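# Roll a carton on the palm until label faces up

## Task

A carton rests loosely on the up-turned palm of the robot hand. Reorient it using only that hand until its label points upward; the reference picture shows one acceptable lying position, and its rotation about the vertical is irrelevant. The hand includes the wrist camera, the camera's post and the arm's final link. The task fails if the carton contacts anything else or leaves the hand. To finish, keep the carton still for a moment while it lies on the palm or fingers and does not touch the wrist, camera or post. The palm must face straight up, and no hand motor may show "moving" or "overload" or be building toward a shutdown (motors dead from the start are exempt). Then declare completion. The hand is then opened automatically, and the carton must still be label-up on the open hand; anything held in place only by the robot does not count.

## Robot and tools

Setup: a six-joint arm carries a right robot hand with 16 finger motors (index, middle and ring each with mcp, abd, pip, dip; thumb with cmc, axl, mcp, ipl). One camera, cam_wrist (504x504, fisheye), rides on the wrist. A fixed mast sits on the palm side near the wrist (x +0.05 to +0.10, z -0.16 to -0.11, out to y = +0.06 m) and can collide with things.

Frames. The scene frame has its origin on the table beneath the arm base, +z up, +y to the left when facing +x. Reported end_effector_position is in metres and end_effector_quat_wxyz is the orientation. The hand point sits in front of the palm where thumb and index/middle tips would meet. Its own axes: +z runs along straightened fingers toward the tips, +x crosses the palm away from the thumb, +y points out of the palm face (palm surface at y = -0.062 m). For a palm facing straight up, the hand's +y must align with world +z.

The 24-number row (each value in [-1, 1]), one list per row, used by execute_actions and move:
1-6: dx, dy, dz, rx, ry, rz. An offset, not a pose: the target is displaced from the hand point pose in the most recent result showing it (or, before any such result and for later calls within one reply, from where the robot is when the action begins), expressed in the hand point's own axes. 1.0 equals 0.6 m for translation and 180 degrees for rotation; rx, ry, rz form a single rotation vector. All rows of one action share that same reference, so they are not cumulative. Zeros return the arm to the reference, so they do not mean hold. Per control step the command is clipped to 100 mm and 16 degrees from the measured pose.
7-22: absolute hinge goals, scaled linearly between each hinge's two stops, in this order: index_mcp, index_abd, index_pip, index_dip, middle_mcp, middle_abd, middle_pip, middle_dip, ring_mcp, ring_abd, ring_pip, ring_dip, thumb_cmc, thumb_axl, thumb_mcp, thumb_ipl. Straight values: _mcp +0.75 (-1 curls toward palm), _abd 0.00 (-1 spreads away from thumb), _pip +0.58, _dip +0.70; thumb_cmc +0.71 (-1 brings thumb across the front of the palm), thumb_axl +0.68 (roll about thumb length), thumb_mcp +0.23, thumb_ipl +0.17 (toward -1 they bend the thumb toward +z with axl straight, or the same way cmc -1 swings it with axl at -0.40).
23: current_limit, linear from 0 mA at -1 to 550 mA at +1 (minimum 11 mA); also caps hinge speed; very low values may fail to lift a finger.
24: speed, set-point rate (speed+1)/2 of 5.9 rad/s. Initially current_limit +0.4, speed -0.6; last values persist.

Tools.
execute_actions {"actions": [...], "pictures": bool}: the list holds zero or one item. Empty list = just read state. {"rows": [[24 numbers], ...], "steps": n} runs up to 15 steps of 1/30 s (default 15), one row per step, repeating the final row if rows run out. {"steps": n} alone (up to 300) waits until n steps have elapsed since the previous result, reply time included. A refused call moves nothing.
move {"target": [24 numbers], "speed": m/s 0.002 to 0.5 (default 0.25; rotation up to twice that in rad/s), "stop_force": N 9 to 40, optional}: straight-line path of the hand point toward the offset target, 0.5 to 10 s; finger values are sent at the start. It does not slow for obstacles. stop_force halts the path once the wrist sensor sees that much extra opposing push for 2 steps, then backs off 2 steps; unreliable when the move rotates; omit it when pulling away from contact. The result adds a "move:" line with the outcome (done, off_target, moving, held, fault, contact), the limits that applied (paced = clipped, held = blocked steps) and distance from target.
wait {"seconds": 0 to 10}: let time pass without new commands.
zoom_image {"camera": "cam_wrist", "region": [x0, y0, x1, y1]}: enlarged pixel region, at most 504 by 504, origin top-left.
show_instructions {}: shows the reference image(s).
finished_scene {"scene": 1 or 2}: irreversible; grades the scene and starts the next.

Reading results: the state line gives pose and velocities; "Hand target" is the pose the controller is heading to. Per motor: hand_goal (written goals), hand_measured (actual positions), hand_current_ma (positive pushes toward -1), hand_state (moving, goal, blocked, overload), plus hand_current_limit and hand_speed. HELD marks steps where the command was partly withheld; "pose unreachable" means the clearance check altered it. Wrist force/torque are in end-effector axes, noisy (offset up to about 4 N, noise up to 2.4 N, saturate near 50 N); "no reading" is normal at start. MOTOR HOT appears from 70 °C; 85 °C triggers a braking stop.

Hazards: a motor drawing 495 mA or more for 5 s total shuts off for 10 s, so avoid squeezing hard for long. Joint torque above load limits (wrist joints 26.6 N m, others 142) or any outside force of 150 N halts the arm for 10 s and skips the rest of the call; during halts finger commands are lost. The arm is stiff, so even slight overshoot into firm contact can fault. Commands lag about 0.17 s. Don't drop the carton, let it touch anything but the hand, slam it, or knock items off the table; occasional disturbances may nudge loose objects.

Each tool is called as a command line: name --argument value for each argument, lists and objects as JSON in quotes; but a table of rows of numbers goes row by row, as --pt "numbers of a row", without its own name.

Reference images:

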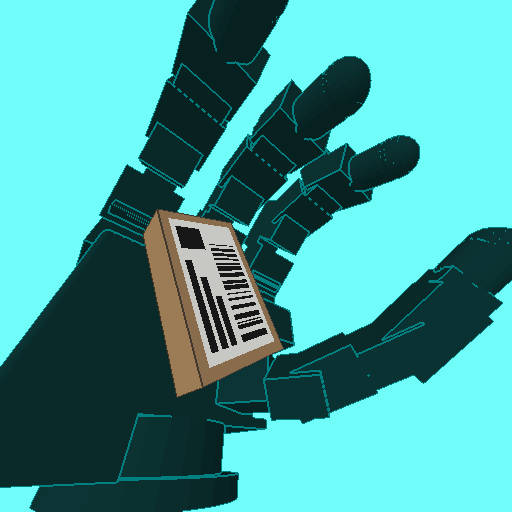

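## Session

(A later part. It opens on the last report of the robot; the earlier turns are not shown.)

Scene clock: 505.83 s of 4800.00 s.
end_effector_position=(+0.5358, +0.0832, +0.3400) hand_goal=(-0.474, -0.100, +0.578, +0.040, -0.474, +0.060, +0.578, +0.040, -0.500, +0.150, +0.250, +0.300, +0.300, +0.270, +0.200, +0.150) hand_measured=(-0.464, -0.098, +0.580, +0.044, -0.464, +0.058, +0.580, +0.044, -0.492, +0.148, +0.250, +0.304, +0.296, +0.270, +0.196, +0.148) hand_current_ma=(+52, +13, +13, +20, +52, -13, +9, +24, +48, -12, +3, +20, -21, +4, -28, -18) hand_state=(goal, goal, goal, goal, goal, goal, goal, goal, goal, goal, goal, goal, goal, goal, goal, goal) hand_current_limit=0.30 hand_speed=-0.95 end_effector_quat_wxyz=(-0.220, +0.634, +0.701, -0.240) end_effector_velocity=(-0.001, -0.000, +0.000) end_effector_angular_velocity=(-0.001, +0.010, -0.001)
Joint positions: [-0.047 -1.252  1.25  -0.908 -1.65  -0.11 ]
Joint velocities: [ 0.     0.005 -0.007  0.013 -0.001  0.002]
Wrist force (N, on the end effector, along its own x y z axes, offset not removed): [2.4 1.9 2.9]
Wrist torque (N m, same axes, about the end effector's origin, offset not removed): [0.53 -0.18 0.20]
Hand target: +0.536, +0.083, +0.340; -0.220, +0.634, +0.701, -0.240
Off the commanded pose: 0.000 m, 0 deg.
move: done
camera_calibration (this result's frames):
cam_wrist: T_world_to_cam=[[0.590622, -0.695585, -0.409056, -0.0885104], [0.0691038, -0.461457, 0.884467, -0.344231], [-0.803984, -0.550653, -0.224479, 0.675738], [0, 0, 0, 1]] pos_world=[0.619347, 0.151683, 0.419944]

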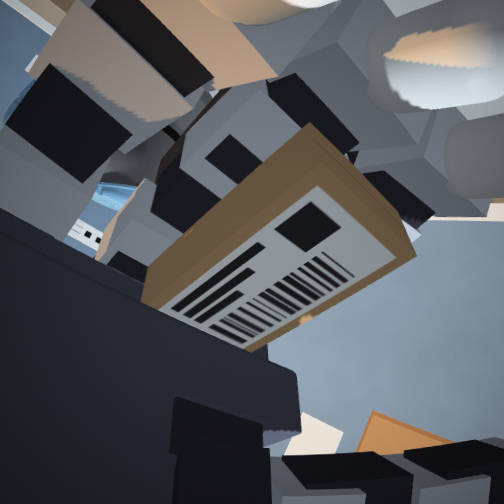

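execute_actions --actions '[{"rows": [[0,0,0,0,0,0,-0.56,-0.10,0.578,0.04,-0.56,0.06,0.578,0.04,-0.50,0.15,0.25,0.30,0.3,0.27,0.2,0.15,0.4,-0.85]], "steps": 15}]'

execute_actions --actions '[{"rows": [[0,0,0,0,0,0,-0.45,-0.10,0.578,0.04,-0.45,0.06,0.578,0.04,-0.50,0.15,0.25,0.30,0.3,0.27,0.2,0.15,0.4,-0.88]], "steps": 15}]'

wait --seconds 0.4

Scene clock: 510.73 s of 4800.00 s.
end_effector_position=(+0.5358, +0.0832, +0.3399) hand_goal=(-0.560, -0.100, +0.578, +0.040, -0.560, +0.060, +0.578, +0.040, -0.500, +0.150, +0.250, +0.300, +0.300, +0.270, +0.200, +0.150) hand_measured=(-0.496, -0.098, +0.580, +0.044, -0.494, +0.058, +0.580, +0.044, -0.492, +0.148, +0.250, +0.304, +0.296, +0.270, +0.196, +0.148) hand_current_ma=(+347, +13, +13, +20, +354, -13, +9, +24, +48, -12, +3, +20, -21, +4, -28, -18) hand_state=(blocked, goal, goal, goal, blocked, goal, goal, goal, goal, goal, goal, goal, goal, goal, goal, goal) hand_current_limit=0.40 hand_speed=-0.85 end_effector_quat_wxyz=(-0.220, +0.634, +0.701, -0.240) end_effector_velocity=(-0.000, +0.000, +0.001) end_effector_angular_velocity=(-0.000, -0.002, +0.001)
Joint positions: [-0.047 -1.251  1.25  -0.908 -1.65  -0.11 ]
Joint velocities: [ 0.001 -0.002  0.    -0.    -0.     0.   ]
Wrist force (N, on the end effector, along its own x y z axes, offset not removed): [1.3 -1.6 1.7]
Wrist torque (N m, same axes, about the end effector's origin, offset not removed): [0.00 -0.26 0.11]
Hand target: +0.536, +0.083, +0.340; -0.220, +0.634, +0.701, -0.240
Off the commanded pose: 0.000 m, 0 deg.
Steps of this call (steps 1 to 132: nothing new was sent; steps 133 to 147: all 15 steps of this action). Readings (end_effector_position | what the end effector reports):
133: (+0.5357, +0.0832, +0.3400) | hand_goal=(-0.560, -0.100, +0.578, +0.040, -0.560, +0.060, +0.578, +0.040, -0.500, +0.150, +0.250, +0.300, +0.300, +0.270, +0.200, +0.150) hand_measured=(-0.464, -0.098, +0.580, +0.044, -0.464, +0.058, +0.580, +0.044, -0.492, +0.148, +0.250, +0.304, +0.296, +0.270, +0.196, +0.148) hand_current_ma=(+52, +13, +13, +20, +52, -13, +9, +24, +48, -12, +3, +20, -21, +4, -28, -18) hand_state=(moving, goal, goal, goal, moving, goal, goal, goal, goal, goal, goal, goal, goal, goal, goal, goal) hand_current_limit=0.40 hand_speed=-0.85
134: (+0.5357, +0.0832, +0.3400) | hand_goal=(-0.560, -0.100, +0.578, +0.040, -0.560, +0.060, +0.578, +0.040, -0.500, +0.150, +0.250, +0.300, +0.300, +0.270, +0.200, +0.150) hand_measured=(-0.464, -0.098, +0.580, +0.044, -0.464, +0.058, +0.580, +0.044, -0.492, +0.148, +0.250, +0.304, +0.296, +0.270, +0.196, +0.148) hand_current_ma=(+134, +13, +13, +20, +134, -13, +9, +24, +48, -12, +3, +20, -21, +4, -28, -18) hand_state=(moving, goal, goal, goal, moving, goal, goal, goal, goal, goal, goal, goal, goal, goal, goal, goal) hand_current_limit=0.40 hand_speed=-0.85
136: (+0.5358, +0.0832, +0.3400) | hand_goal=(-0.560, -0.100, +0.578, +0.040, -0.560, +0.060, +0.578, +0.040, -0.500, +0.150, +0.250, +0.300, +0.300, +0.270, +0.200, +0.150) hand_measured=(-0.472, -0.098, +0.580, +0.044, -0.472, +0.058, +0.580, +0.044, -0.492, +0.148, +0.250, +0.304, +0.296, +0.270, +0.196, +0.148) hand_current_ma=(+168, +13, +13, +20, +169, -13, +9, +24, +48, -12, +3, +20, -21, +4, -28, -18) hand_state=(moving, goal, goal, goal, moving, goal, goal, goal, goal, goal, goal, goal, goal, goal, goal, goal) hand_current_limit=0.40 hand_speed=-0.85
140: (+0.5358, +0.0832, +0.3399) | hand_goal=(-0.560, -0.100, +0.578, +0.040, -0.560, +0.060, +0.578, +0.040, -0.500, +0.150, +0.250, +0.300, +0.300, +0.270, +0.200, +0.150) hand_measured=(-0.494, -0.098, +0.580, +0.044, -0.494, +0.058, +0.580, +0.044, -0.492, +0.148, +0.250, +0.304, +0.296, +0.270, +0.196, +0.148) hand_current_ma=(+339, +13, +13, +20, +346, -13, +9, +24, +48, -12, +3, +20, -21, +4, -28, -18) hand_state=(moving, goal, goal, goal, moving, goal, goal, goal, goal, goal, goal, goal, goal, goal, goal, goal) hand_current_limit=0.40 hand_speed=-0.85
147: the state above
camera_calibration (this result's frames):
cam_wrist: T_world_to_cam=[[0.590599, -0.695636, -0.409004, -0.0885294], [0.0691507, -0.46135, 0.884519, -0.344264], [-0.803997, -0.550679, -0.224369, 0.675705], [0, 0, 0, 1]] pos_world=[0.619357, 0.151686, 0.419907]

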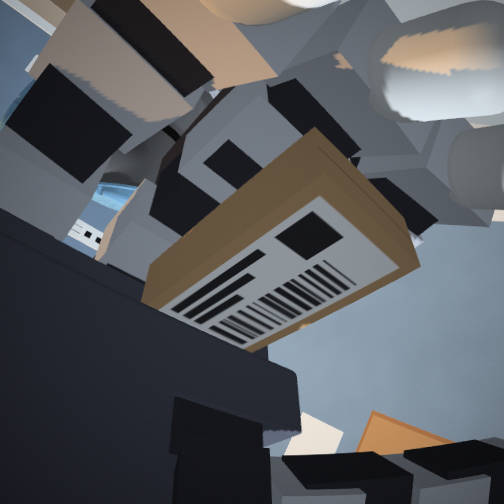

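Scene clock: 511.23 s of 4800.00 s.
end_effector_position=(+0.5358, +0.0832, +0.3400) hand_goal=(-0.450, -0.100, +0.578, +0.040, -0.450, +0.060, +0.578, +0.040, -0.500, +0.150, +0.250, +0.300, +0.300, +0.270, +0.200, +0.150) hand_measured=(-0.442, -0.098, +0.580, +0.044, -0.442, +0.058, +0.580, +0.044, -0.492, +0.148, +0.250, +0.304, +0.296, +0.270, +0.196, +0.148) hand_current_ma=(+49, +13, +13, +20, +48, -13, +9, +24, +48, -12, +3, +20, -21, +4, -28, -18) hand_state=(moving, goal, goal, goal, moving, goal, goal, goal, goal, goal, goal, goal, goal, goal, goal, goal) hand_current_limit=0.40 hand_speed=-0.88 end_effector_quat_wxyz=(-0.220, +0.634, +0.701, -0.240) end_effector_velocity=(+0.001, +0.000, +0.000) end_effector_angular_velocity=(+0.000, -0.003, +0.001)
Joint positions: [-0.047 -1.251  1.25  -0.908 -1.65  -0.11 ]
Joint velocities: [ 0.    -0.001  0.    -0.003 -0.    -0.001]
Wrist force (N, on the end effector, along its own x y z axes, offset not removed): [1.8 1.0 3.0]
Wrist torque (N m, same axes, about the end effector's origin, offset not removed): [0.13 -0.20 0.11]
Hand target: +0.536, +0.083, +0.340; -0.220, +0.634, +0.701, -0.240
Off the commanded pose: 0.000 m, 0 deg.
Steps of this call (steps 1 to 15: all 15 steps of this action). Readings (end_effector_position | what the end effector reports):
1: (+0.5358, +0.0832, +0.3400) | hand_goal=(-0.450, -0.100, +0.578, +0.040, -0.450, +0.060, +0.578, +0.040, -0.500, +0.150, +0.250, +0.300, +0.300, +0.270, +0.200, +0.150) hand_measured=(-0.496, -0.098, +0.580, +0.044, -0.494, +0.058, +0.580, +0.044, -0.492, +0.148, +0.250, +0.304, +0.296, +0.270, +0.196, +0.148) hand_current_ma=(+347, +13, +13, +20, +354, -13, +9, +24, +48, -12, +3, +20, -21, +4, -28, -18) hand_state=(moving, goal, goal, goal, moving, goal, goal, goal, goal, goal, goal, goal, goal, goal, goal, goal) hand_current_limit=0.40 hand_speed=-0.88
2: (+0.5358, +0.0832, +0.3400) | hand_goal=(-0.450, -0.100, +0.578, +0.040, -0.450, +0.060, +0.578, +0.040, -0.500, +0.150, +0.250, +0.300, +0.300, +0.270, +0.200, +0.150) hand_measured=(-0.496, -0.098, +0.580, +0.044, -0.494, +0.058, +0.580, +0.044, -0.492, +0.148, +0.250, +0.304, +0.296, +0.270, +0.196, +0.148) hand_current_ma=(+281, +13, +13, +20, +288, -13, +9, +24, +48, -12, +3, +20, -21, +4, -28, -18) hand_state=(moving, goal, goal, goal, moving, goal, goal, goal, goal, goal, goal, goal, goal, goal, goal, goal) hand_current_limit=0.40 hand_speed=-0.88
4: (+0.5358, +0.0832, +0.3400) | hand_goal=(-0.450, -0.100, +0.578, +0.040, -0.450, +0.060, +0.578, +0.040, -0.500, +0.150, +0.250, +0.300, +0.300, +0.270, +0.200, +0.150) hand_measured=(-0.496, -0.098, +0.580, +0.044, -0.494, +0.058, +0.580, +0.044, -0.492, +0.148, +0.250, +0.304, +0.296, +0.270, +0.196, +0.148) hand_current_ma=(+176, +13, +13, +20, +182, -13, +9, +24, +48, -12, +3, +20, -21, +4, -28, -18) hand_state=(moving, goal, goal, goal, moving, goal, goal, goal, goal, goal, goal, goal, goal, goal, goal, goal) hand_current_limit=0.40 hand_speed=-0.88
8: (+0.5358, +0.0832, +0.3400) | hand_goal=(-0.450, -0.100, +0.578, +0.040, -0.450, +0.060, +0.578, +0.040, -0.500, +0.150, +0.250, +0.300, +0.300, +0.270, +0.200, +0.150) hand_measured=(-0.488, -0.098, +0.580, +0.044, -0.488, +0.058, +0.580, +0.044, -0.492, +0.148, +0.250, +0.304, +0.296, +0.270, +0.196, +0.148) hand_current_ma=(+47, +13, +13, +20, +48, -13, +9, +24, +48, -12, +3, +20, -21, +4, -28, -18) hand_state=(moving, goal, goal, goal, moving, goal, goal, goal, goal, goal, goal, goal, goal, goal, goal, goal) hand_current_limit=0.40 hand_speed=-0.88
15: the state above
camera_calibration (this result's frames):
cam_wrist: T_world_to_cam=[[0.590603, -0.695636, -0.408998, -0.0885306], [0.0691423, -0.46135, 0.88452, -0.344263], [-0.803995, -0.550679, -0.224376, 0.675706], [0, 0, 0, 1]] pos_world=[0.619354, 0.151686, 0.419912]

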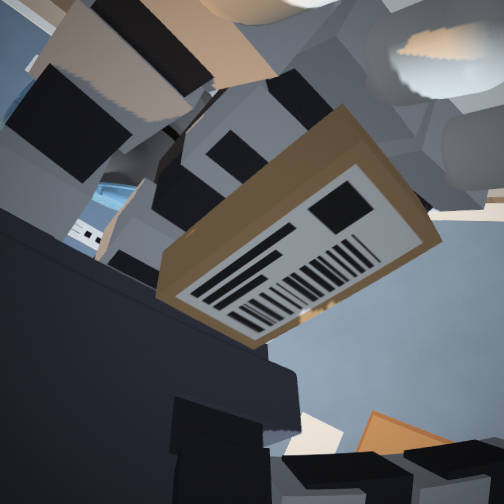

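Scene clock: 511.63 s of 4800.00 s.
end_effector_position=(+0.5358, +0.0832, +0.3400) hand_goal=(-0.450, -0.100, +0.578, +0.040, -0.450, +0.060, +0.578, +0.040, -0.500, +0.150, +0.250, +0.300, +0.300, +0.270, +0.200, +0.150) hand_measured=(-0.440, -0.098, +0.580, +0.044, -0.440, +0.058, +0.580, +0.044, -0.492, +0.148, +0.250, +0.304, +0.296, +0.270, +0.196, +0.148) hand_current_ma=(+57, +13, +13, +20, +51, -13, +10, +24, +48, -12, +3, +20, -21, +4, -28, -18) hand_state=(goal, goal, goal, goal, goal, goal, goal, goal, goal, goal, goal, goal, goal, goal, goal, goal) hand_current_limit=0.40 hand_speed=-0.88 end_effector_quat_wxyz=(-0.220, +0.634, +0.701, -0.240) end_effector_velocity=(-0.000, +0.000, -0.001) end_effector_angular_velocity=(+0.001, +0.002, +0.001)
Joint positions: [-0.047 -1.251  1.25  -0.908 -1.65  -0.11 ]
Joint velocities: [-0.     0.001  0.001 -0.     0.    -0.001]
Wrist force (N, on the end effector, along its own x y z axes, offset not removed): [0.3 3.0 4.3]
Wrist torque (N m, same axes, about the end effector's origin, offset not removed): [0.32 0.01 0.18]
Hand target: +0.536, +0.083, +0.340; -0.220, +0.634, +0.701, -0.240
Off the commanded pose: 0.000 m, 0 deg.
Steps of this call (steps 1 to 12: nothing new was sent). Readings (end_effector_position | what the end effector reports):
1: (+0.5358, +0.0832, +0.3400) | hand_goal=(-0.450, -0.100, +0.578, +0.040, -0.450, +0.060, +0.578, +0.040, -0.500, +0.150, +0.250, +0.300, +0.300, +0.270, +0.200, +0.150) hand_measured=(-0.440, -0.098, +0.580, +0.044, -0.440, +0.058, +0.580, +0.044, -0.492, +0.148, +0.250, +0.304, +0.296, +0.270, +0.196, +0.148) hand_current_ma=(+51, +13, +13, +20, +52, -13, +10, +24, +48, -12, +3, +20, -22, +4, -28, -18) hand_state=(goal, goal, goal, goal, moving, goal, goal, goal, goal, goal, goal, goal, goal, goal, goal, goal) hand_current_limit=0.40 hand_speed=-0.88
2: (+0.5358, +0.0832, +0.3400) | hand_goal=(-0.450, -0.100, +0.578, +0.040, -0.450, +0.060, +0.578, +0.040, -0.500, +0.150, +0.250, +0.300, +0.300, +0.270, +0.200, +0.150) hand_measured=(-0.440, -0.098, +0.580, +0.044, -0.440, +0.058, +0.580, +0.044, -0.492, +0.148, +0.250, +0.304, +0.296, +0.270, +0.196, +0.148) hand_current_ma=(+58, +13, +13, +20, +51, -13, +10, +24, +48, -12, +3, +20, -21, +4, -28, -18) hand_state=(moving, goal, goal, goal, goal, goal, goal, goal, goal, goal, goal, goal, goal, goal, goal, goal) hand_current_limit=0.40 hand_speed=-0.88
4: (+0.5358, +0.0832, +0.3400) | hand_goal=(-0.450, -0.100, +0.578, +0.040, -0.450, +0.060, +0.578, +0.040, -0.500, +0.150, +0.250, +0.300, +0.300, +0.270, +0.200, +0.150) hand_measured=(-0.440, -0.098, +0.580, +0.044, -0.440, +0.058, +0.580, +0.044, -0.492, +0.148, +0.250, +0.304, +0.296, +0.270, +0.196, +0.148) hand_current_ma=(+57, +13, +13, +20, +51, -13, +10, +24, +48, -12, +3, +20, -21, +4, -28, -18) hand_state=(goal, goal, goal, goal, goal, goal, goal, goal, goal, goal, goal, goal, goal, goal, goal, goal) hand_current_limit=0.40 hand_speed=-0.88
8: (+0.5358, +0.0832, +0.3400) | hand_goal=(-0.450, -0.100, +0.578, +0.040, -0.450, +0.060, +0.578, +0.040, -0.500, +0.150, +0.250, +0.300, +0.300, +0.270, +0.200, +0.150) hand_measured=(-0.440, -0.098, +0.580, +0.044, -0.440, +0.058, +0.580, +0.044, -0.492, +0.148, +0.250, +0.304, +0.296, +0.270, +0.196, +0.148) hand_current_ma=(+57, +13, +13, +20, +51, -13, +10, +24, +48, -12, +3, +20, -21, +4, -28, -18) hand_state=(goal, goal, goal, goal, goal, goal, goal, goal, goal, goal, goal, goal, goal, goal, goal, goal) hand_current_limit=0.40 hand_speed=-0.88
12: the state above
camera_calibration (this result's frames):
cam_wrist: T_world_to_cam=[[0.590603, -0.695636, -0.408998, -0.0885306], [0.0691426, -0.46135, 0.88452, -0.344263], [-0.803995, -0.550679, -0.224376, 0.675706], [0, 0, 0, 1]] pos_world=[0.619354, 0.151686, 0.419912]

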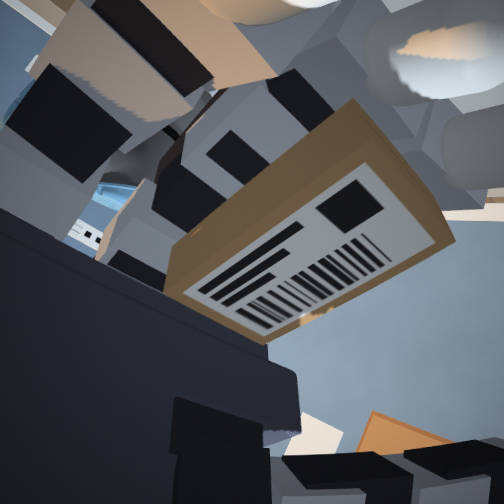

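move --target '[0, -0.0162, -0.124, -0.378, 0, 0, 0.137, -0.10, 0.578, 0.04, 0.137, 0.06, 0.578, 0.04, 0.08, 0.15, 0.25, 0.30, 0.3, 0.27, 0.2, 0.15, 0.4, -0.95]' --speed 0.12

Scene clock: 524.60 s of 4800.00 s.
end_effector_position=(+0.5735, +0.0866, +0.4048) hand_goal=(+0.138, -0.100, +0.578, +0.040, +0.138, +0.060, +0.578, +0.040, +0.080, +0.150, +0.250, +0.300, +0.300, +0.270, +0.200, +0.150) hand_measured=(+0.150, -0.098, +0.580, +0.044, +0.150, +0.058, +0.580, +0.044, +0.090, +0.148, +0.250, +0.304, +0.302, +0.270, +0.196, +0.148) hand_current_ma=(+70, +13, +13, +20, +60, -13, +10, +24, +57, -12, +3, +19, +14, +4, -28, -18) hand_state=(goal, goal, goal, goal, goal, goal, goal, goal, goal, goal, goal, goal, goal, goal, goal, goal) hand_current_limit=0.40 hand_speed=-0.95 end_effector_quat_wxyz=(+0.172, +0.649, +0.715, +0.193) end_effector_velocity=(+0.001, -0.000, +0.002) end_effector_angular_velocity=(-0.000, -0.015, +0.000)
Joint positions: [-0.126 -1.769  2.118 -2.43  -1.461 -0.183]
Joint velocities: [-0.001 -0.     0.005 -0.02   0.002 -0.   ]
Wrist force (N, on the end effector, along its own x y z axes, offset not removed): [5.1 0.3 5.9]
Wrist torque (N m, same axes, about the end effector's origin, offset not removed): [-0.33 -0.57 0.46]
Hand target: +0.574, +0.087, +0.405; +0.172, +0.649, +0.715, +0.193
Off the commanded pose: 0.000 m, 0 deg.
move: done
camera_calibration (this result's frames):
cam_wrist: T_world_to_cam=[[0.641388, -0.694779, 0.325429, -0.40838], [-0.76416, -0.540692, 0.351727, 0.297793], [-0.0684152, -0.474273, -0.877715, 0.558428], [0, 0, 0, 1]] pos_world=[0.527696, 0.142128, 0.518298]

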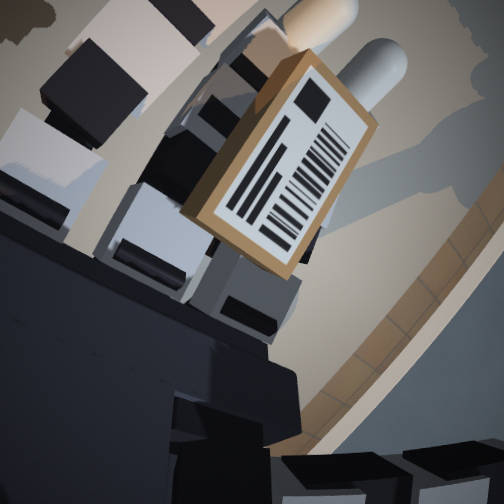

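move --target '[0, -0.0067, -0.112, -0.3328, 0, 0, 0.753, -0.08, 0.578, 0.04, 0.753, 0.04, 0.578, 0.04, 0.70, 0.10, 0.30, 0.30, 0.3, 0.27, 0.2, 0.15, 0.4, -0.94]' --speed 0.12

Scene clock: 540.23 s of 4800.00 s.
end_effector_position=(+0.5364, +0.0827, +0.4610) hand_goal=(+0.754, -0.080, +0.578, +0.040, +0.754, +0.040, +0.578, +0.040, +0.700, +0.100, +0.300, +0.300, +0.300, +0.270, +0.200, +0.150) hand_measured=(+0.766, -0.084, +0.580, +0.044, +0.766, +0.044, +0.580, +0.044, +0.710, +0.104, +0.300, +0.304, +0.308, +0.270, +0.200, +0.148) hand_current_ma=(+69, -14, +13, +19, +66, +14, +10, +22, +58, +14, +2, +18, +44, +4, +4, -9) hand_state=(goal, goal, goal, goal, goal, goal, goal, goal, goal, goal, goal, goal, goal, goal, goal, goal) hand_current_limit=0.40 hand_speed=-0.94 end_effector_quat_wxyz=(+0.473, +0.477, +0.523, +0.524) end_effector_velocity=(-0.000, +0.000, -0.000) end_effector_angular_velocity=(+0.001, -0.009, +0.000)
Joint positions: [-0.18  -1.266  2.418 -4.288 -1.305  0.005]
Joint velocities: [ 0.001  0.01  -0.003 -0.016 -0.001  0.003]
Wrist force (N, on the end effector, along its own x y z axes, offset not removed): [1.5 1.0 6.1]
Wrist torque (N m, same axes, about the end effector's origin, offset not removed): [-0.33 -0.50 0.25]
Hand target: +0.536, +0.083, +0.461; +0.473, +0.477, +0.523, +0.524
Off the commanded pose: 0.000 m, 0 deg.
move: done
camera_calibration (this result's frames):
cam_wrist: T_world_to_cam=[[0.0756429, -0.752541, 0.654187, -0.248922], [-0.666431, -0.52617, -0.528219, 0.59959], [0.74172, -0.396014, -0.541317, 0.00734601], [0, 0, 0, 1]] pos_world=[0.412966, 0.131071, 0.483533]

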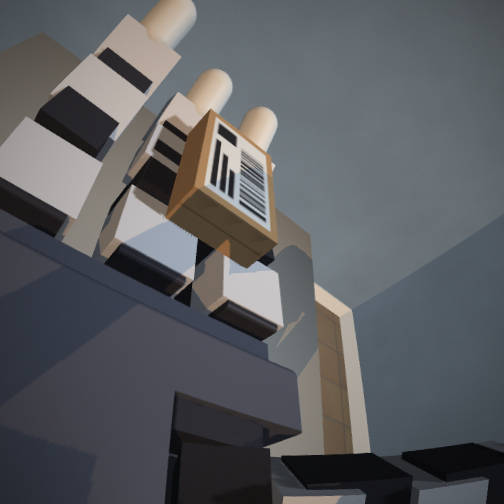

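execute_actions --actions '[{"rows": [[0,0,0,0,0,0,0.753,-0.04,0.578,0.35,0.753,0.02,0.578,0.35,0.753,0.0,0.578,0.5,0.3,0.27,0.2,0.15,0.4,-0.85]], "steps": 15}]' --pictures false

wait --seconds 0.8

zoom_image --camera "cam_wrist" --region '[100, 40, 340, 340]'

Scene clock: 545.70 s of 4800.00 s.
end_effector_position=(+0.5364, +0.0827, +0.4610) hand_goal=(+0.754, -0.040, +0.578, +0.350, +0.754, +0.020, +0.578, +0.350, +0.754, +0.000, +0.578, +0.500, +0.300, +0.270, +0.200, +0.150) hand_measured=(+0.766, -0.044, +0.580, +0.196, +0.766, +0.024, +0.580, +0.194, +0.766, +0.004, +0.460, +0.456, +0.308, +0.270, +0.200, +0.148) hand_current_ma=(+69, -17, +13, -26, +68, +15, +10, -32, +60, +14, -12, -26, +44, +4, +4, -9) hand_state=(goal, goal, goal, moving, goal, goal, goal, moving, goal, goal, moving, moving, goal, goal, goal, goal) hand_current_limit=0.40 hand_speed=-0.85 end_effector_quat_wxyz=(+0.473, +0.477, +0.523, +0.524) end_effector_velocity=(-0.001, +0.001, +0.001) end_effector_angular_velocity=(-0.000, -0.003, +0.001)
Joint positions: [-0.18  -1.266  2.418 -4.288 -1.305  0.005]
Joint velocities: [ 0.001 -0.002  0.    -0.001  0.001  0.   ]
Wrist force (N, on the end effector, along its own x y z axes, offset not removed): [5.4 1.8 2.1]
Wrist torque (N m, same axes, about the end effector's origin, offset not removed): [0.03 -0.82 0.53]
Hand target: +0.536, +0.083, +0.461; +0.473, +0.477, +0.523, +0.524
Off the commanded pose: 0.000 m, 0 deg.
Steps of this call (steps 1 to 149: nothing new was sent; steps 150 to 164: all 15 steps of this action). Readings (end_effector_position | what the end effector reports):
150: (+0.5363, +0.0827, +0.4611) | hand_goal=(+0.754, -0.040, +0.578, +0.350, +0.754, +0.020, +0.578, +0.350, +0.754, +0.000, +0.578, +0.500, +0.300, +0.270, +0.200, +0.150) hand_measured=(+0.766, -0.084, +0.580, +0.044, +0.766, +0.044, +0.580, +0.044, +0.712, +0.104, +0.300, +0.304, +0.308, +0.270, +0.200, +0.148) hand_current_ma=(+69, -14, +13, +19, +66, +14, +10, +22, +59, +14, +2, +18, +44, +4, +4, -9) hand_state=(goal, moving, goal, moving, goal, moving, goal, moving, moving, moving, moving, moving, goal, goal, goal, goal) hand_current_limit=0.40 hand_speed=-0.85
151: (+0.5364, +0.0827, +0.4611) | hand_goal=(+0.754, -0.040, +0.578, +0.350, +0.754, +0.020, +0.578, +0.350, +0.754, +0.000, +0.578, +0.500, +0.300, +0.270, +0.200, +0.150) hand_measured=(+0.766, -0.080, +0.580, +0.046, +0.766, +0.040, +0.580, +0.046, +0.714, +0.100, +0.304, +0.306, +0.308, +0.270, +0.200, +0.148) hand_current_ma=(+69, -38, +13, -25, +66, +36, +10, -29, +31, +34, -17, -26, +44, +4, +4, -9) hand_state=(goal, moving, goal, moving, goal, moving, goal, moving, moving, moving, moving, moving, goal, goal, goal, goal) hand_current_limit=0.40 hand_speed=-0.85
153: (+0.5364, +0.0827, +0.4610) | hand_goal=(+0.754, -0.040, +0.578, +0.350, +0.754, +0.020, +0.578, +0.350, +0.754, +0.000, +0.578, +0.500, +0.300, +0.270, +0.200, +0.150) hand_measured=(+0.766, -0.058, +0.580, +0.062, +0.766, +0.026, +0.580, +0.062, +0.732, +0.076, +0.324, +0.322, +0.308, +0.270, +0.200, +0.148) hand_current_ma=(+69, -32, +13, -27, +69, +14, +10, -33, +39, +30, -14, -27, +44, +4, +4, -9) hand_state=(goal, moving, goal, moving, goal, moving, goal, moving, moving, moving, moving, moving, goal, goal, goal, goal) hand_current_limit=0.40 hand_speed=-0.85
157: (+0.5364, +0.0827, +0.4610) | hand_goal=(+0.754, -0.040, +0.578, +0.350, +0.754, +0.020, +0.578, +0.350, +0.754, +0.000, +0.578, +0.500, +0.300, +0.270, +0.200, +0.150) hand_measured=(+0.766, -0.044, +0.580, +0.110, +0.766, +0.024, +0.580, +0.110, +0.764, +0.020, +0.374, +0.370, +0.308, +0.270, +0.200, +0.148) hand_current_ma=(+69, -17, +13, -27, +68, +15, +10, -32, +63, +29, -12, -26, +44, +4, +4, -9) hand_state=(goal, goal, goal, moving, goal, goal, goal, moving, moving, moving, moving, moving, goal, goal, goal, goal) hand_current_limit=0.40 hand_speed=-0.85
164: the state above

Scene clock: 546.50 s of 4800.00 s.
end_effector_position=(+0.5364, +0.0827, +0.4610) hand_goal=(+0.754, -0.040, +0.578, +0.350, +0.754, +0.020, +0.578, +0.350, +0.754, +0.000, +0.578, +0.500, +0.300, +0.270, +0.200, +0.150) hand_measured=(+0.766, -0.044, +0.580, +0.348, +0.766, +0.024, +0.580, +0.348, +0.766, +0.004, +0.578, +0.498, +0.308, +0.270, +0.200, +0.148) hand_current_ma=(+69, -17, +13, -11, +69, +15, +10, -13, +61, +14, +3, -11, +44, +4, +4, -9) hand_state=(goal, goal, goal, goal, goal, goal, goal, goal, goal, goal, goal, goal, goal, goal, goal, goal) hand_current_limit=0.40 hand_speed=-0.85 end_effector_quat_wxyz=(+0.473, +0.477, +0.523, +0.524) end_effector_velocity=(-0.000, +0.000, -0.000) end_effector_angular_velocity=(+0.001, +0.001, +0.001)
Joint positions: [-0.18  -1.266  2.418 -4.288 -1.305  0.005]
Joint velocities: [ 0.001  0.     0.     0.    -0.     0.001]
Wrist force (N, on the end effector, along its own x y z axes, offset not removed): [1.8 -3.0 3.0]
Wrist torque (N m, same axes, about the end effector's origin, offset not removed): [-0.54 -0.09 0.09]
Hand target: +0.536, +0.083, +0.461; +0.473, +0.477, +0.523, +0.524
Off the commanded pose: 0.000 m, 0 deg.
Steps of this call (steps 1 to 24: nothing new was sent). Readings (end_effector_position | what the end effector reports):
1: (+0.5364, +0.0827, +0.4610) | hand_goal=(+0.754, -0.040, +0.578, +0.350, +0.754, +0.020, +0.578, +0.350, +0.754, +0.000, +0.578, +0.500, +0.300, +0.270, +0.200, +0.150) hand_measured=(+0.766, -0.044, +0.580, +0.208, +0.766, +0.024, +0.580, +0.208, +0.766, +0.004, +0.472, +0.468, +0.308, +0.270, +0.200, +0.148) hand_current_ma=(+69, -17, +13, -26, +68, +15, +10, -32, +60, +14, -12, -26, +44, +4, +4, -9) hand_state=(goal, goal, goal, moving, goal, goal, goal, moving, goal, goal, moving, moving, goal, goal, goal, goal) hand_current_limit=0.40 hand_speed=-0.85
2: (+0.5364, +0.0827, +0.4610) | hand_goal=(+0.754, -0.040, +0.578, +0.350, +0.754, +0.020, +0.578, +0.350, +0.754, +0.000, +0.578, +0.500, +0.300, +0.270, +0.200, +0.150) hand_measured=(+0.766, -0.044, +0.580, +0.220, +0.766, +0.024, +0.580, +0.220, +0.766, +0.004, +0.484, +0.480, +0.308, +0.270, +0.200, +0.148) hand_current_ma=(+69, -17, +13, -26, +68, +15, +10, -32, +60, +14, -12, -26, +44, +4, +4, -9) hand_state=(goal, goal, goal, moving, goal, goal, goal, moving, goal, goal, moving, moving, goal, goal, goal, goal) hand_current_limit=0.40 hand_speed=-0.85
4: (+0.5364, +0.0827, +0.4610) | hand_goal=(+0.754, -0.040, +0.578, +0.350, +0.754, +0.020, +0.578, +0.350, +0.754, +0.000, +0.578, +0.500, +0.300, +0.270, +0.200, +0.150) hand_measured=(+0.766, -0.044, +0.580, +0.246, +0.766, +0.024, +0.580, +0.244, +0.766, +0.004, +0.510, +0.496, +0.308, +0.270, +0.200, +0.148) hand_current_ma=(+69, -17, +13, -26, +68, +15, +10, -32, +60, +14, -12, -10, +44, +4, +4, -9) hand_state=(goal, goal, goal, moving, goal, goal, goal, moving, goal, goal, moving, moving, goal, goal, goal, goal) hand_current_limit=0.40 hand_speed=-0.85
8: (+0.5364, +0.0827, +0.4610) | hand_goal=(+0.754, -0.040, +0.578, +0.350, +0.754, +0.020, +0.578, +0.350, +0.754, +0.000, +0.578, +0.500, +0.300, +0.270, +0.200, +0.150) hand_measured=(+0.766, -0.044, +0.580, +0.294, +0.766, +0.024, +0.580, +0.292, +0.766, +0.004, +0.558, +0.498, +0.308, +0.270, +0.200, +0.148) hand_current_ma=(+69, -17, +13, -26, +69, +15, +10, -32, +60, +14, -12, -11, +44, +4, +4, -9) hand_state=(goal, goal, goal, moving, goal, goal, goal, moving, goal, goal, moving, goal, goal, goal, goal, goal) hand_current_limit=0.40 hand_speed=-0.85
24: the state above
camera_calibration (this result's frames):
cam_wrist: T_world_to_cam=[[0.075643, -0.752541, 0.654186, -0.248922], [-0.666431, -0.52617, -0.528219, 0.59959], [0.74172, -0.396014, -0.541318, 0.00734618], [0, 0, 0, 1]] pos_world=[0.412966, 0.131072, 0.483533]

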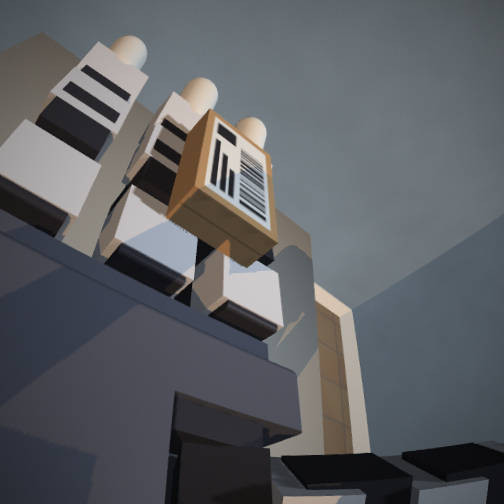

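Region (100, 40, 340, 340) of cam_wrist's 504x504 image, scaled by 1.680, with more detail than that image has; it fills the left 403 columns of this view, and the rest is white.

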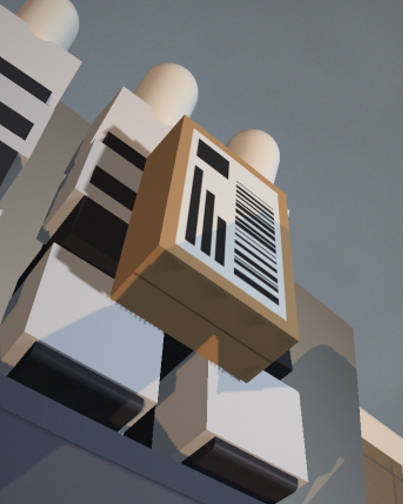

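execute_actions --actions '[{"rows": [[0,0,0,0,0,0,0.745,0.0,0.578,0.69,0.745,0.0,0.578,0.69,0.745,0.0,0.578,0.69,0.7,0.68,0.23,0.17,0.4,-0.8]], "steps": 15}]' --pictures false

wait --seconds 1.2

Scene clock: 572.50 s of 4800.00 s.
end_effector_position=(+0.5364, +0.0827, +0.4610) hand_goal=(+0.746, +0.000, +0.578, +0.690, +0.746, +0.000, +0.578, +0.690, +0.746, +0.000, +0.578, +0.690, +0.700, +0.680, +0.230, +0.170) hand_measured=(+0.766, -0.004, +0.580, +0.560, +0.766, +0.004, +0.580, +0.558, +0.766, +0.004, +0.578, +0.686, +0.518, +0.440, +0.230, +0.168) hand_current_ma=(+112, -17, +13, -31, +112, +15, +10, -37, +104, +14, +3, -10, +29, -40, +3, -9) hand_state=(blocked, goal, goal, moving, blocked, goal, goal, moving, goal, goal, goal, moving, moving, moving, goal, goal) hand_current_limit=0.40 hand_speed=-0.80 end_effector_quat_wxyz=(+0.473, +0.477, +0.523, +0.524) end_effector_velocity=(+0.000, +0.000, -0.001) end_effector_angular_velocity=(+0.000, +0.002, +0.000)
Joint positions: [-0.18  -1.266  2.418 -4.288 -1.305  0.005]
Joint velocities: [ 0.     0.001  0.001  0.001 -0.    -0.   ]
Wrist force (N, on the end effector, along its own x y z axes, offset not removed): [3.3 -3.9 3.4]
Wrist torque (N m, same axes, about the end effector's origin, offset not removed): [-0.55 -0.59 0.27]
Hand target: +0.536, +0.083, +0.461; +0.473, +0.477, +0.523, +0.524
Off the commanded pose: 0.000 m, 0 deg.
Steps of this call (steps 1 to 765: nothing new was sent; steps 766 to 780: all 15 steps of this action). Readings (end_effector_position | what the end effector reports):
766: (+0.5364, +0.0827, +0.4610) | hand_goal=(+0.746, +0.000, +0.578, +0.690, +0.746, +0.000, +0.578, +0.690, +0.746, +0.000, +0.578, +0.690, +0.700, +0.680, +0.230, +0.170) hand_measured=(+0.766, -0.044, +0.580, +0.348, +0.766, +0.024, +0.580, +0.348, +0.766, +0.004, +0.578, +0.498, +0.308, +0.270, +0.200, +0.148) hand_current_ma=(+69, -17, +13, -11, +69, +15, +10, -13, +61, +14, +3, -11, +44, +4, +4, -9) hand_state=(moving, moving, goal, moving, moving, moving, goal, moving, moving, goal, goal, moving, moving, moving, moving, moving) hand_current_limit=0.40 hand_speed=-0.80
767: (+0.5364, +0.0827, +0.4610) | hand_goal=(+0.746, +0.000, +0.578, +0.690, +0.746, +0.000, +0.578, +0.690, +0.746, +0.000, +0.578, +0.690, +0.700, +0.680, +0.230, +0.170) hand_measured=(+0.766, -0.040, +0.580, +0.352, +0.766, +0.018, +0.580, +0.352, +0.766, +0.004, +0.578, +0.502, +0.312, +0.274, +0.204, +0.152) hand_current_ma=(+126, -48, +13, -33, +126, +43, +10, -41, +118, +14, +3, -33, +10, -40, -25, -34) hand_state=(moving, moving, goal, moving, moving, moving, goal, moving, moving, goal, goal, moving, moving, moving, moving, moving) hand_current_limit=0.40 hand_speed=-0.80
769: (+0.5364, +0.0827, +0.4610) | hand_goal=(+0.746, +0.000, +0.578, +0.690, +0.746, +0.000, +0.578, +0.690, +0.746, +0.000, +0.578, +0.690, +0.700, +0.680, +0.230, +0.170) hand_measured=(+0.766, -0.012, +0.580, +0.380, +0.766, +0.006, +0.580, +0.378, +0.766, +0.004, +0.578, +0.530, +0.340, +0.294, +0.224, +0.166) hand_current_ma=(+114, -17, +13, -31, +113, +14, +10, -38, +105, +14, +3, -31, +25, -40, +0, -7) hand_state=(blocked, moving, goal, moving, blocked, moving, goal, moving, goal, goal, goal, moving, moving, moving, moving, moving) hand_current_limit=0.40 hand_speed=-0.80
773: (+0.5364, +0.0827, +0.4610) | hand_goal=(+0.746, +0.000, +0.578, +0.690, +0.746, +0.000, +0.578, +0.690, +0.746, +0.000, +0.578, +0.690, +0.700, +0.680, +0.230, +0.170) hand_measured=(+0.766, -0.004, +0.580, +0.444, +0.766, +0.004, +0.580, +0.444, +0.766, +0.004, +0.578, +0.594, +0.404, +0.346, +0.230, +0.168) hand_current_ma=(+112, -18, +13, -31, +112, +16, +10, -37, +104, +14, +3, -31, +27, -40, +3, -9) hand_state=(blocked, goal, goal, moving, blocked, goal, goal, moving, goal, goal, goal, moving, moving, moving, goal, goal) hand_current_limit=0.40 hand_speed=-0.80
780: the state above

Scene clock: 573.70 s of 4800.00 s.
end_effector_position=(+0.5364, +0.0827, +0.4610) hand_goal=(+0.746, +0.000, +0.578, +0.690, +0.746, +0.000, +0.578, +0.690, +0.746, +0.000, +0.578, +0.690, +0.700, +0.680, +0.230, +0.170) hand_measured=(+0.766, -0.004, +0.580, +0.688, +0.766, +0.004, +0.580, +0.688, +0.766, +0.004, +0.578, +0.688, +0.710, +0.678, +0.230, +0.168) hand_current_ma=(+112, -17, +13, -11, +112, +15, +10, -13, +104, +14, +3, -11, +52, -16, +3, -9) hand_state=(blocked, goal, goal, goal, blocked, goal, goal, goal, goal, goal, goal, goal, goal, goal, goal, goal) hand_current_limit=0.40 hand_speed=-0.80 end_effector_quat_wxyz=(+0.473, +0.477, +0.523, +0.524) end_effector_velocity=(+0.000, -0.000, -0.000) end_effector_angular_velocity=(+0.001, +0.001, -0.000)
Joint positions: [-0.18  -1.266  2.418 -4.288 -1.305  0.005]
Joint velocities: [-0.001 -0.    -0.     0.001  0.     0.001]
Wrist force (N, on the end effector, along its own x y z axes, offset not removed): [5.5 1.1 -0.2]
Wrist torque (N m, same axes, about the end effector's origin, offset not removed): [0.18 -0.81 0.62]
Hand target: +0.536, +0.083, +0.461; +0.473, +0.477, +0.523, +0.524
Off the commanded pose: 0.000 m, 0 deg.
Steps of this call (steps 1 to 36: nothing new was sent). Readings (end_effector_position | what the end effector reports):
1: (+0.5364, +0.0827, +0.4610) | hand_goal=(+0.746, +0.000, +0.578, +0.690, +0.746, +0.000, +0.578, +0.690, +0.746, +0.000, +0.578, +0.690, +0.700, +0.680, +0.230, +0.170) hand_measured=(+0.766, -0.004, +0.580, +0.576, +0.766, +0.004, +0.580, +0.574, +0.766, +0.004, +0.578, +0.688, +0.534, +0.454, +0.230, +0.168) hand_current_ma=(+112, -17, +13, -31, +112, +15, +10, -37, +104, +14, +3, -11, +29, -40, +3, -9) hand_state=(blocked, goal, goal, moving, blocked, goal, goal, moving, goal, goal, goal, moving, moving, moving, goal, goal) hand_current_limit=0.40 hand_speed=-0.80
2: (+0.5364, +0.0827, +0.4610) | hand_goal=(+0.746, +0.000, +0.578, +0.690, +0.746, +0.000, +0.578, +0.690, +0.746, +0.000, +0.578, +0.690, +0.700, +0.680, +0.230, +0.170) hand_measured=(+0.766, -0.004, +0.580, +0.592, +0.766, +0.004, +0.580, +0.590, +0.766, +0.004, +0.578, +0.688, +0.550, +0.468, +0.230, +0.168) hand_current_ma=(+112, -17, +13, -31, +112, +15, +10, -37, +104, +14, +3, -11, +29, -40, +3, -9) hand_state=(blocked, goal, goal, moving, blocked, goal, goal, moving, goal, goal, goal, goal, moving, moving, goal, goal) hand_current_limit=0.40 hand_speed=-0.80
4: (+0.5364, +0.0827, +0.4610) | hand_goal=(+0.746, +0.000, +0.578, +0.690, +0.746, +0.000, +0.578, +0.690, +0.746, +0.000, +0.578, +0.690, +0.700, +0.680, +0.230, +0.170) hand_measured=(+0.766, -0.004, +0.580, +0.624, +0.766, +0.004, +0.580, +0.622, +0.766, +0.004, +0.578, +0.688, +0.582, +0.494, +0.230, +0.168) hand_current_ma=(+112, -17, +13, -31, +112, +15, +10, -37, +104, +14, +3, -11, +30, -40, +3, -9) hand_state=(blocked, goal, goal, moving, blocked, goal, goal, moving, goal, goal, goal, goal, moving, moving, goal, goal) hand_current_limit=0.40 hand_speed=-0.80
8: (+0.5364, +0.0827, +0.4610) | hand_goal=(+0.746, +0.000, +0.578, +0.690, +0.746, +0.000, +0.578, +0.690, +0.746, +0.000, +0.578, +0.690, +0.700, +0.680, +0.230, +0.170) hand_measured=(+0.766, -0.004, +0.580, +0.684, +0.766, +0.004, +0.580, +0.682, +0.766, +0.004, +0.578, +0.688, +0.646, +0.548, +0.230, +0.168) hand_current_ma=(+112, -17, +13, -9, +112, +15, +10, -9, +104, +14, +3, -11, +30, -40, +3, -9) hand_state=(blocked, goal, goal, moving, blocked, goal, goal, moving, goal, goal, goal, goal, moving, moving, goal, goal) hand_current_limit=0.40 hand_speed=-0.80
36: the state above
camera_calibration (this result's frames):
cam_wrist: T_world_to_cam=[[0.0756426, -0.752541, 0.654187, -0.248922], [-0.666431, -0.52617, -0.528219, 0.59959], [0.74172, -0.396014, -0.541317, 0.0073461], [0, 0, 0, 1]] pos_world=[0.412966, 0.131072, 0.483533]

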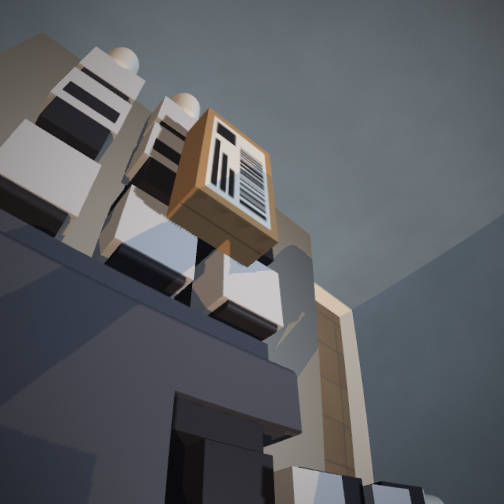

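execute_actions --actions '[{"rows": [[0,0,0,0,0,0,0.758,0.0,0.578,0.69,0.758,0.0,0.578,0.69,0.758,0.0,0.578,0.69,0.7,0.68,0.23,0.17,0.4,-0.8]], "steps": 15}]' --pictures false

wait --seconds 1.0

Scene clock: 577.77 s of 4800.00 s.
end_effector_position=(+0.5364, +0.0827, +0.4610) hand_goal=(+0.758, +0.000, +0.578, +0.690, +0.758, +0.000, +0.578, +0.690, +0.758, +0.000, +0.578, +0.690, +0.700, +0.680, +0.230, +0.170) hand_measured=(+0.772, -0.004, +0.580, +0.688, +0.772, +0.004, +0.580, +0.688, +0.770, +0.004, +0.578, +0.688, +0.710, +0.678, +0.230, +0.168) hand_current_ma=(+71, -17, +13, -11, +71, +15, +10, -13, +63, +14, +3, -11, +52, -16, +3, -9) hand_state=(goal, goal, goal, goal, goal, goal, goal, goal, goal, goal, goal, goal, goal, goal, goal, goal) hand_current_limit=0.40 hand_speed=-0.80 end_effector_quat_wxyz=(+0.473, +0.477, +0.523, +0.524) end_effector_velocity=(-0.000, -0.000, +0.000) end_effector_angular_velocity=(+0.000, -0.000, -0.001)
Joint positions: [-0.18  -1.266  2.418 -4.288 -1.305  0.005]
Joint velocities: [-0.    -0.001  0.001 -0.001 -0.001  0.   ]
Wrist force (N, on the end effector, along its own x y z axes, offset not removed): [0.7 2.1 4.3]
Wrist torque (N m, same axes, about the end effector's origin, offset not removed): [-0.22 -0.38 0.03]
Hand target: +0.536, +0.083, +0.461; +0.473, +0.477, +0.523, +0.524
Off the commanded pose: 0.000 m, 0 deg.
Steps of this call (steps 1 to 107: nothing new was sent; steps 108 to 122: all 15 steps of this action). Readings (end_effector_position | what the end effector reports):
108: (+0.5364, +0.0827, +0.4610) | hand_goal=(+0.758, +0.000, +0.578, +0.690, +0.758, +0.000, +0.578, +0.690, +0.758, +0.000, +0.578, +0.690, +0.700, +0.680, +0.230, +0.170) hand_measured=(+0.766, -0.004, +0.580, +0.688, +0.766, +0.004, +0.580, +0.688, +0.766, +0.004, +0.578, +0.688, +0.710, +0.678, +0.230, +0.168) hand_current_ma=(+112, -17, +13, -11, +112, +15, +10, -13, +104, +14, +3, -11, +52, -16, +3, -9) hand_state=(moving, goal, goal, goal, moving, goal, goal, goal, moving, goal, goal, goal, goal, goal, goal, goal) hand_current_limit=0.40 hand_speed=-0.80
109: (+0.5364, +0.0827, +0.4610) | hand_goal=(+0.758, +0.000, +0.578, +0.690, +0.758, +0.000, +0.578, +0.690, +0.758, +0.000, +0.578, +0.690, +0.700, +0.680, +0.230, +0.170) hand_measured=(+0.768, -0.004, +0.580, +0.688, +0.768, +0.004, +0.580, +0.688, +0.766, +0.004, +0.578, +0.688, +0.710, +0.678, +0.230, +0.168) hand_current_ma=(+52, -17, +13, -11, +53, +15, +10, -13, +43, +14, +3, -11, +52, -16, +3, -9) hand_state=(moving, goal, goal, goal, moving, goal, goal, goal, moving, goal, goal, goal, goal, goal, goal, goal) hand_current_limit=0.40 hand_speed=-0.80
111: (+0.5364, +0.0827, +0.4610) | hand_goal=(+0.758, +0.000, +0.578, +0.690, +0.758, +0.000, +0.578, +0.690, +0.758, +0.000, +0.578, +0.690, +0.700, +0.680, +0.230, +0.170) hand_measured=(+0.772, -0.004, +0.580, +0.688, +0.772, +0.004, +0.580, +0.688, +0.770, +0.004, +0.578, +0.688, +0.710, +0.678, +0.230, +0.168) hand_current_ma=(+69, -17, +13, -11, +69, +15, +10, -13, +62, +14, +3, -11, +52, -16, +3, -9) hand_state=(goal, goal, goal, goal, goal, goal, goal, goal, moving, goal, goal, goal, goal, goal, goal, goal) hand_current_limit=0.40 hand_speed=-0.80
115: (+0.5364, +0.0827, +0.4610) | hand_goal=(+0.758, +0.000, +0.578, +0.690, +0.758, +0.000, +0.578, +0.690, +0.758, +0.000, +0.578, +0.690, +0.700, +0.680, +0.230, +0.170) hand_measured=(+0.772, -0.004, +0.580, +0.688, +0.772, +0.004, +0.580, +0.688, +0.770, +0.004, +0.578, +0.688, +0.710, +0.678, +0.230, +0.168) hand_current_ma=(+71, -17, +13, -11, +71, +15, +10, -13, +63, +14, +3, -11, +52, -16, +3, -9) hand_state=(goal, goal, goal, goal, goal, goal, goal, goal, goal, goal, goal, goal, goal, goal, goal, goal) hand_current_limit=0.40 hand_speed=-0.80
122: the state above

Scene clock: 578.77 s of 4800.00 s.
end_effector_position=(+0.5364, +0.0827, +0.4610) hand_goal=(+0.758, +0.000, +0.578, +0.690, +0.758, +0.000, +0.578, +0.690, +0.758, +0.000, +0.578, +0.690, +0.700, +0.680, +0.230, +0.170) hand_measured=(+0.772, -0.004, +0.580, +0.688, +0.772, +0.004, +0.580, +0.688, +0.770, +0.004, +0.578, +0.688, +0.710, +0.678, +0.230, +0.168) hand_current_ma=(+71, -17, +13, -11, +71, +15, +10, -13, +63, +14, +3, -11, +52, -16, +3, -9) hand_state=(goal, goal, goal, goal, goal, goal, goal, goal, goal, goal, goal, goal, goal, goal, goal, goal) hand_current_limit=0.40 hand_speed=-0.80 end_effector_quat_wxyz=(+0.473, +0.477, +0.523, +0.524) end_effector_velocity=(+0.000, -0.000, -0.000) end_effector_angular_velocity=(+0.001, -0.001, +0.000)
Joint positions: [-0.18  -1.266  2.418 -4.288 -1.305  0.005]
Joint velocities: [ 0.     0.002 -0.    -0.003  0.     0.002]
Wrist force (N, on the end effector, along its own x y z axes, offset not removed): [3.9 -0.3 1.6]
Wrist torque (N m, same axes, about the end effector's origin, offset not removed): [0.03 -0.55 0.29]
Hand target: +0.536, +0.083, +0.461; +0.473, +0.477, +0.523, +0.524
Off the commanded pose: 0.000 m, 0 deg.
Steps of this call (steps 1 to 30: nothing new was sent). Readings (end_effector_position | what the end effector reports):
1: (+0.5364, +0.0827, +0.4610) | hand_goal=(+0.758, +0.000, +0.578, +0.690, +0.758, +0.000, +0.578, +0.690, +0.758, +0.000, +0.578, +0.690, +0.700, +0.680, +0.230, +0.170) hand_measured=(+0.772, -0.004, +0.580, +0.688, +0.772, +0.004, +0.580, +0.688, +0.770, +0.004, +0.578, +0.688, +0.710, +0.678, +0.230, +0.168) hand_current_ma=(+71, -17, +13, -11, +71, +15, +10, -13, +63, +14, +3, -11, +52, -16, +3, -9) hand_state=(goal, goal, goal, goal, goal, goal, goal, goal, goal, goal, goal, goal, goal, goal, goal, goal) hand_current_limit=0.40 hand_speed=-0.80
2: (+0.5364, +0.0827, +0.4610) | hand_goal=(+0.758, +0.000, +0.578, +0.690, +0.758, +0.000, +0.578, +0.690, +0.758, +0.000, +0.578, +0.690, +0.700, +0.680, +0.230, +0.170) hand_measured=(+0.772, -0.004, +0.580, +0.688, +0.772, +0.004, +0.580, +0.688, +0.770, +0.004, +0.578, +0.688, +0.710, +0.678, +0.230, +0.168) hand_current_ma=(+71, -17, +13, -11, +71, +15, +10, -13, +63, +14, +3, -11, +52, -16, +3, -9) hand_state=(goal, goal, goal, goal, goal, goal, goal, goal, goal, goal, goal, goal, goal, goal, goal, goal) hand_current_limit=0.40 hand_speed=-0.80
4: (+0.5364, +0.0827, +0.4610) | hand_goal=(+0.758, +0.000, +0.578, +0.690, +0.758, +0.000, +0.578, +0.690, +0.758, +0.000, +0.578, +0.690, +0.700, +0.680, +0.230, +0.170) hand_measured=(+0.772, -0.004, +0.580, +0.688, +0.772, +0.004, +0.580, +0.688, +0.770, +0.004, +0.578, +0.688, +0.710, +0.678, +0.230, +0.168) hand_current_ma=(+71, -17, +13, -11, +71, +15, +10, -13, +63, +14, +3, -11, +52, -16, +3, -9) hand_state=(goal, goal, goal, goal, goal, goal, goal, goal, goal, goal, goal, goal, goal, goal, goal, goal) hand_current_limit=0.40 hand_speed=-0.80
8: (+0.5364, +0.0827, +0.4610) | hand_goal=(+0.758, +0.000, +0.578, +0.690, +0.758, +0.000, +0.578, +0.690, +0.758, +0.000, +0.578, +0.690, +0.700, +0.680, +0.230, +0.170) hand_measured=(+0.772, -0.004, +0.580, +0.688, +0.772, +0.004, +0.580, +0.688, +0.770, +0.004, +0.578, +0.688, +0.710, +0.678, +0.230, +0.168) hand_current_ma=(+71, -17, +13, -11, +71, +15, +10, -13, +63, +14, +3, -11, +52, -16, +3, -9) hand_state=(goal, goal, goal, goal, goal, goal, goal, goal, goal, goal, goal, goal, goal, goal, goal, goal) hand_current_limit=0.40 hand_speed=-0.80
30: the state above
camera_calibration (this result's frames):
cam_wrist: T_world_to_cam=[[0.0756427, -0.752541, 0.654187, -0.248922], [-0.666431, -0.52617, -0.528219, 0.59959], [0.74172, -0.396014, -0.541317, 0.00734608], [0, 0, 0, 1]] pos_world=[0.412966, 0.131072, 0.483533]

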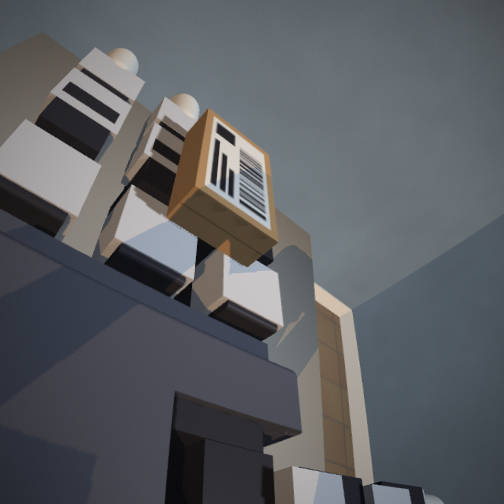

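The carton is lying label-up on the open fingers, the palm is level, and every motor reads "goal".

finished_scene --scene 1

The scene is finished: the task was done.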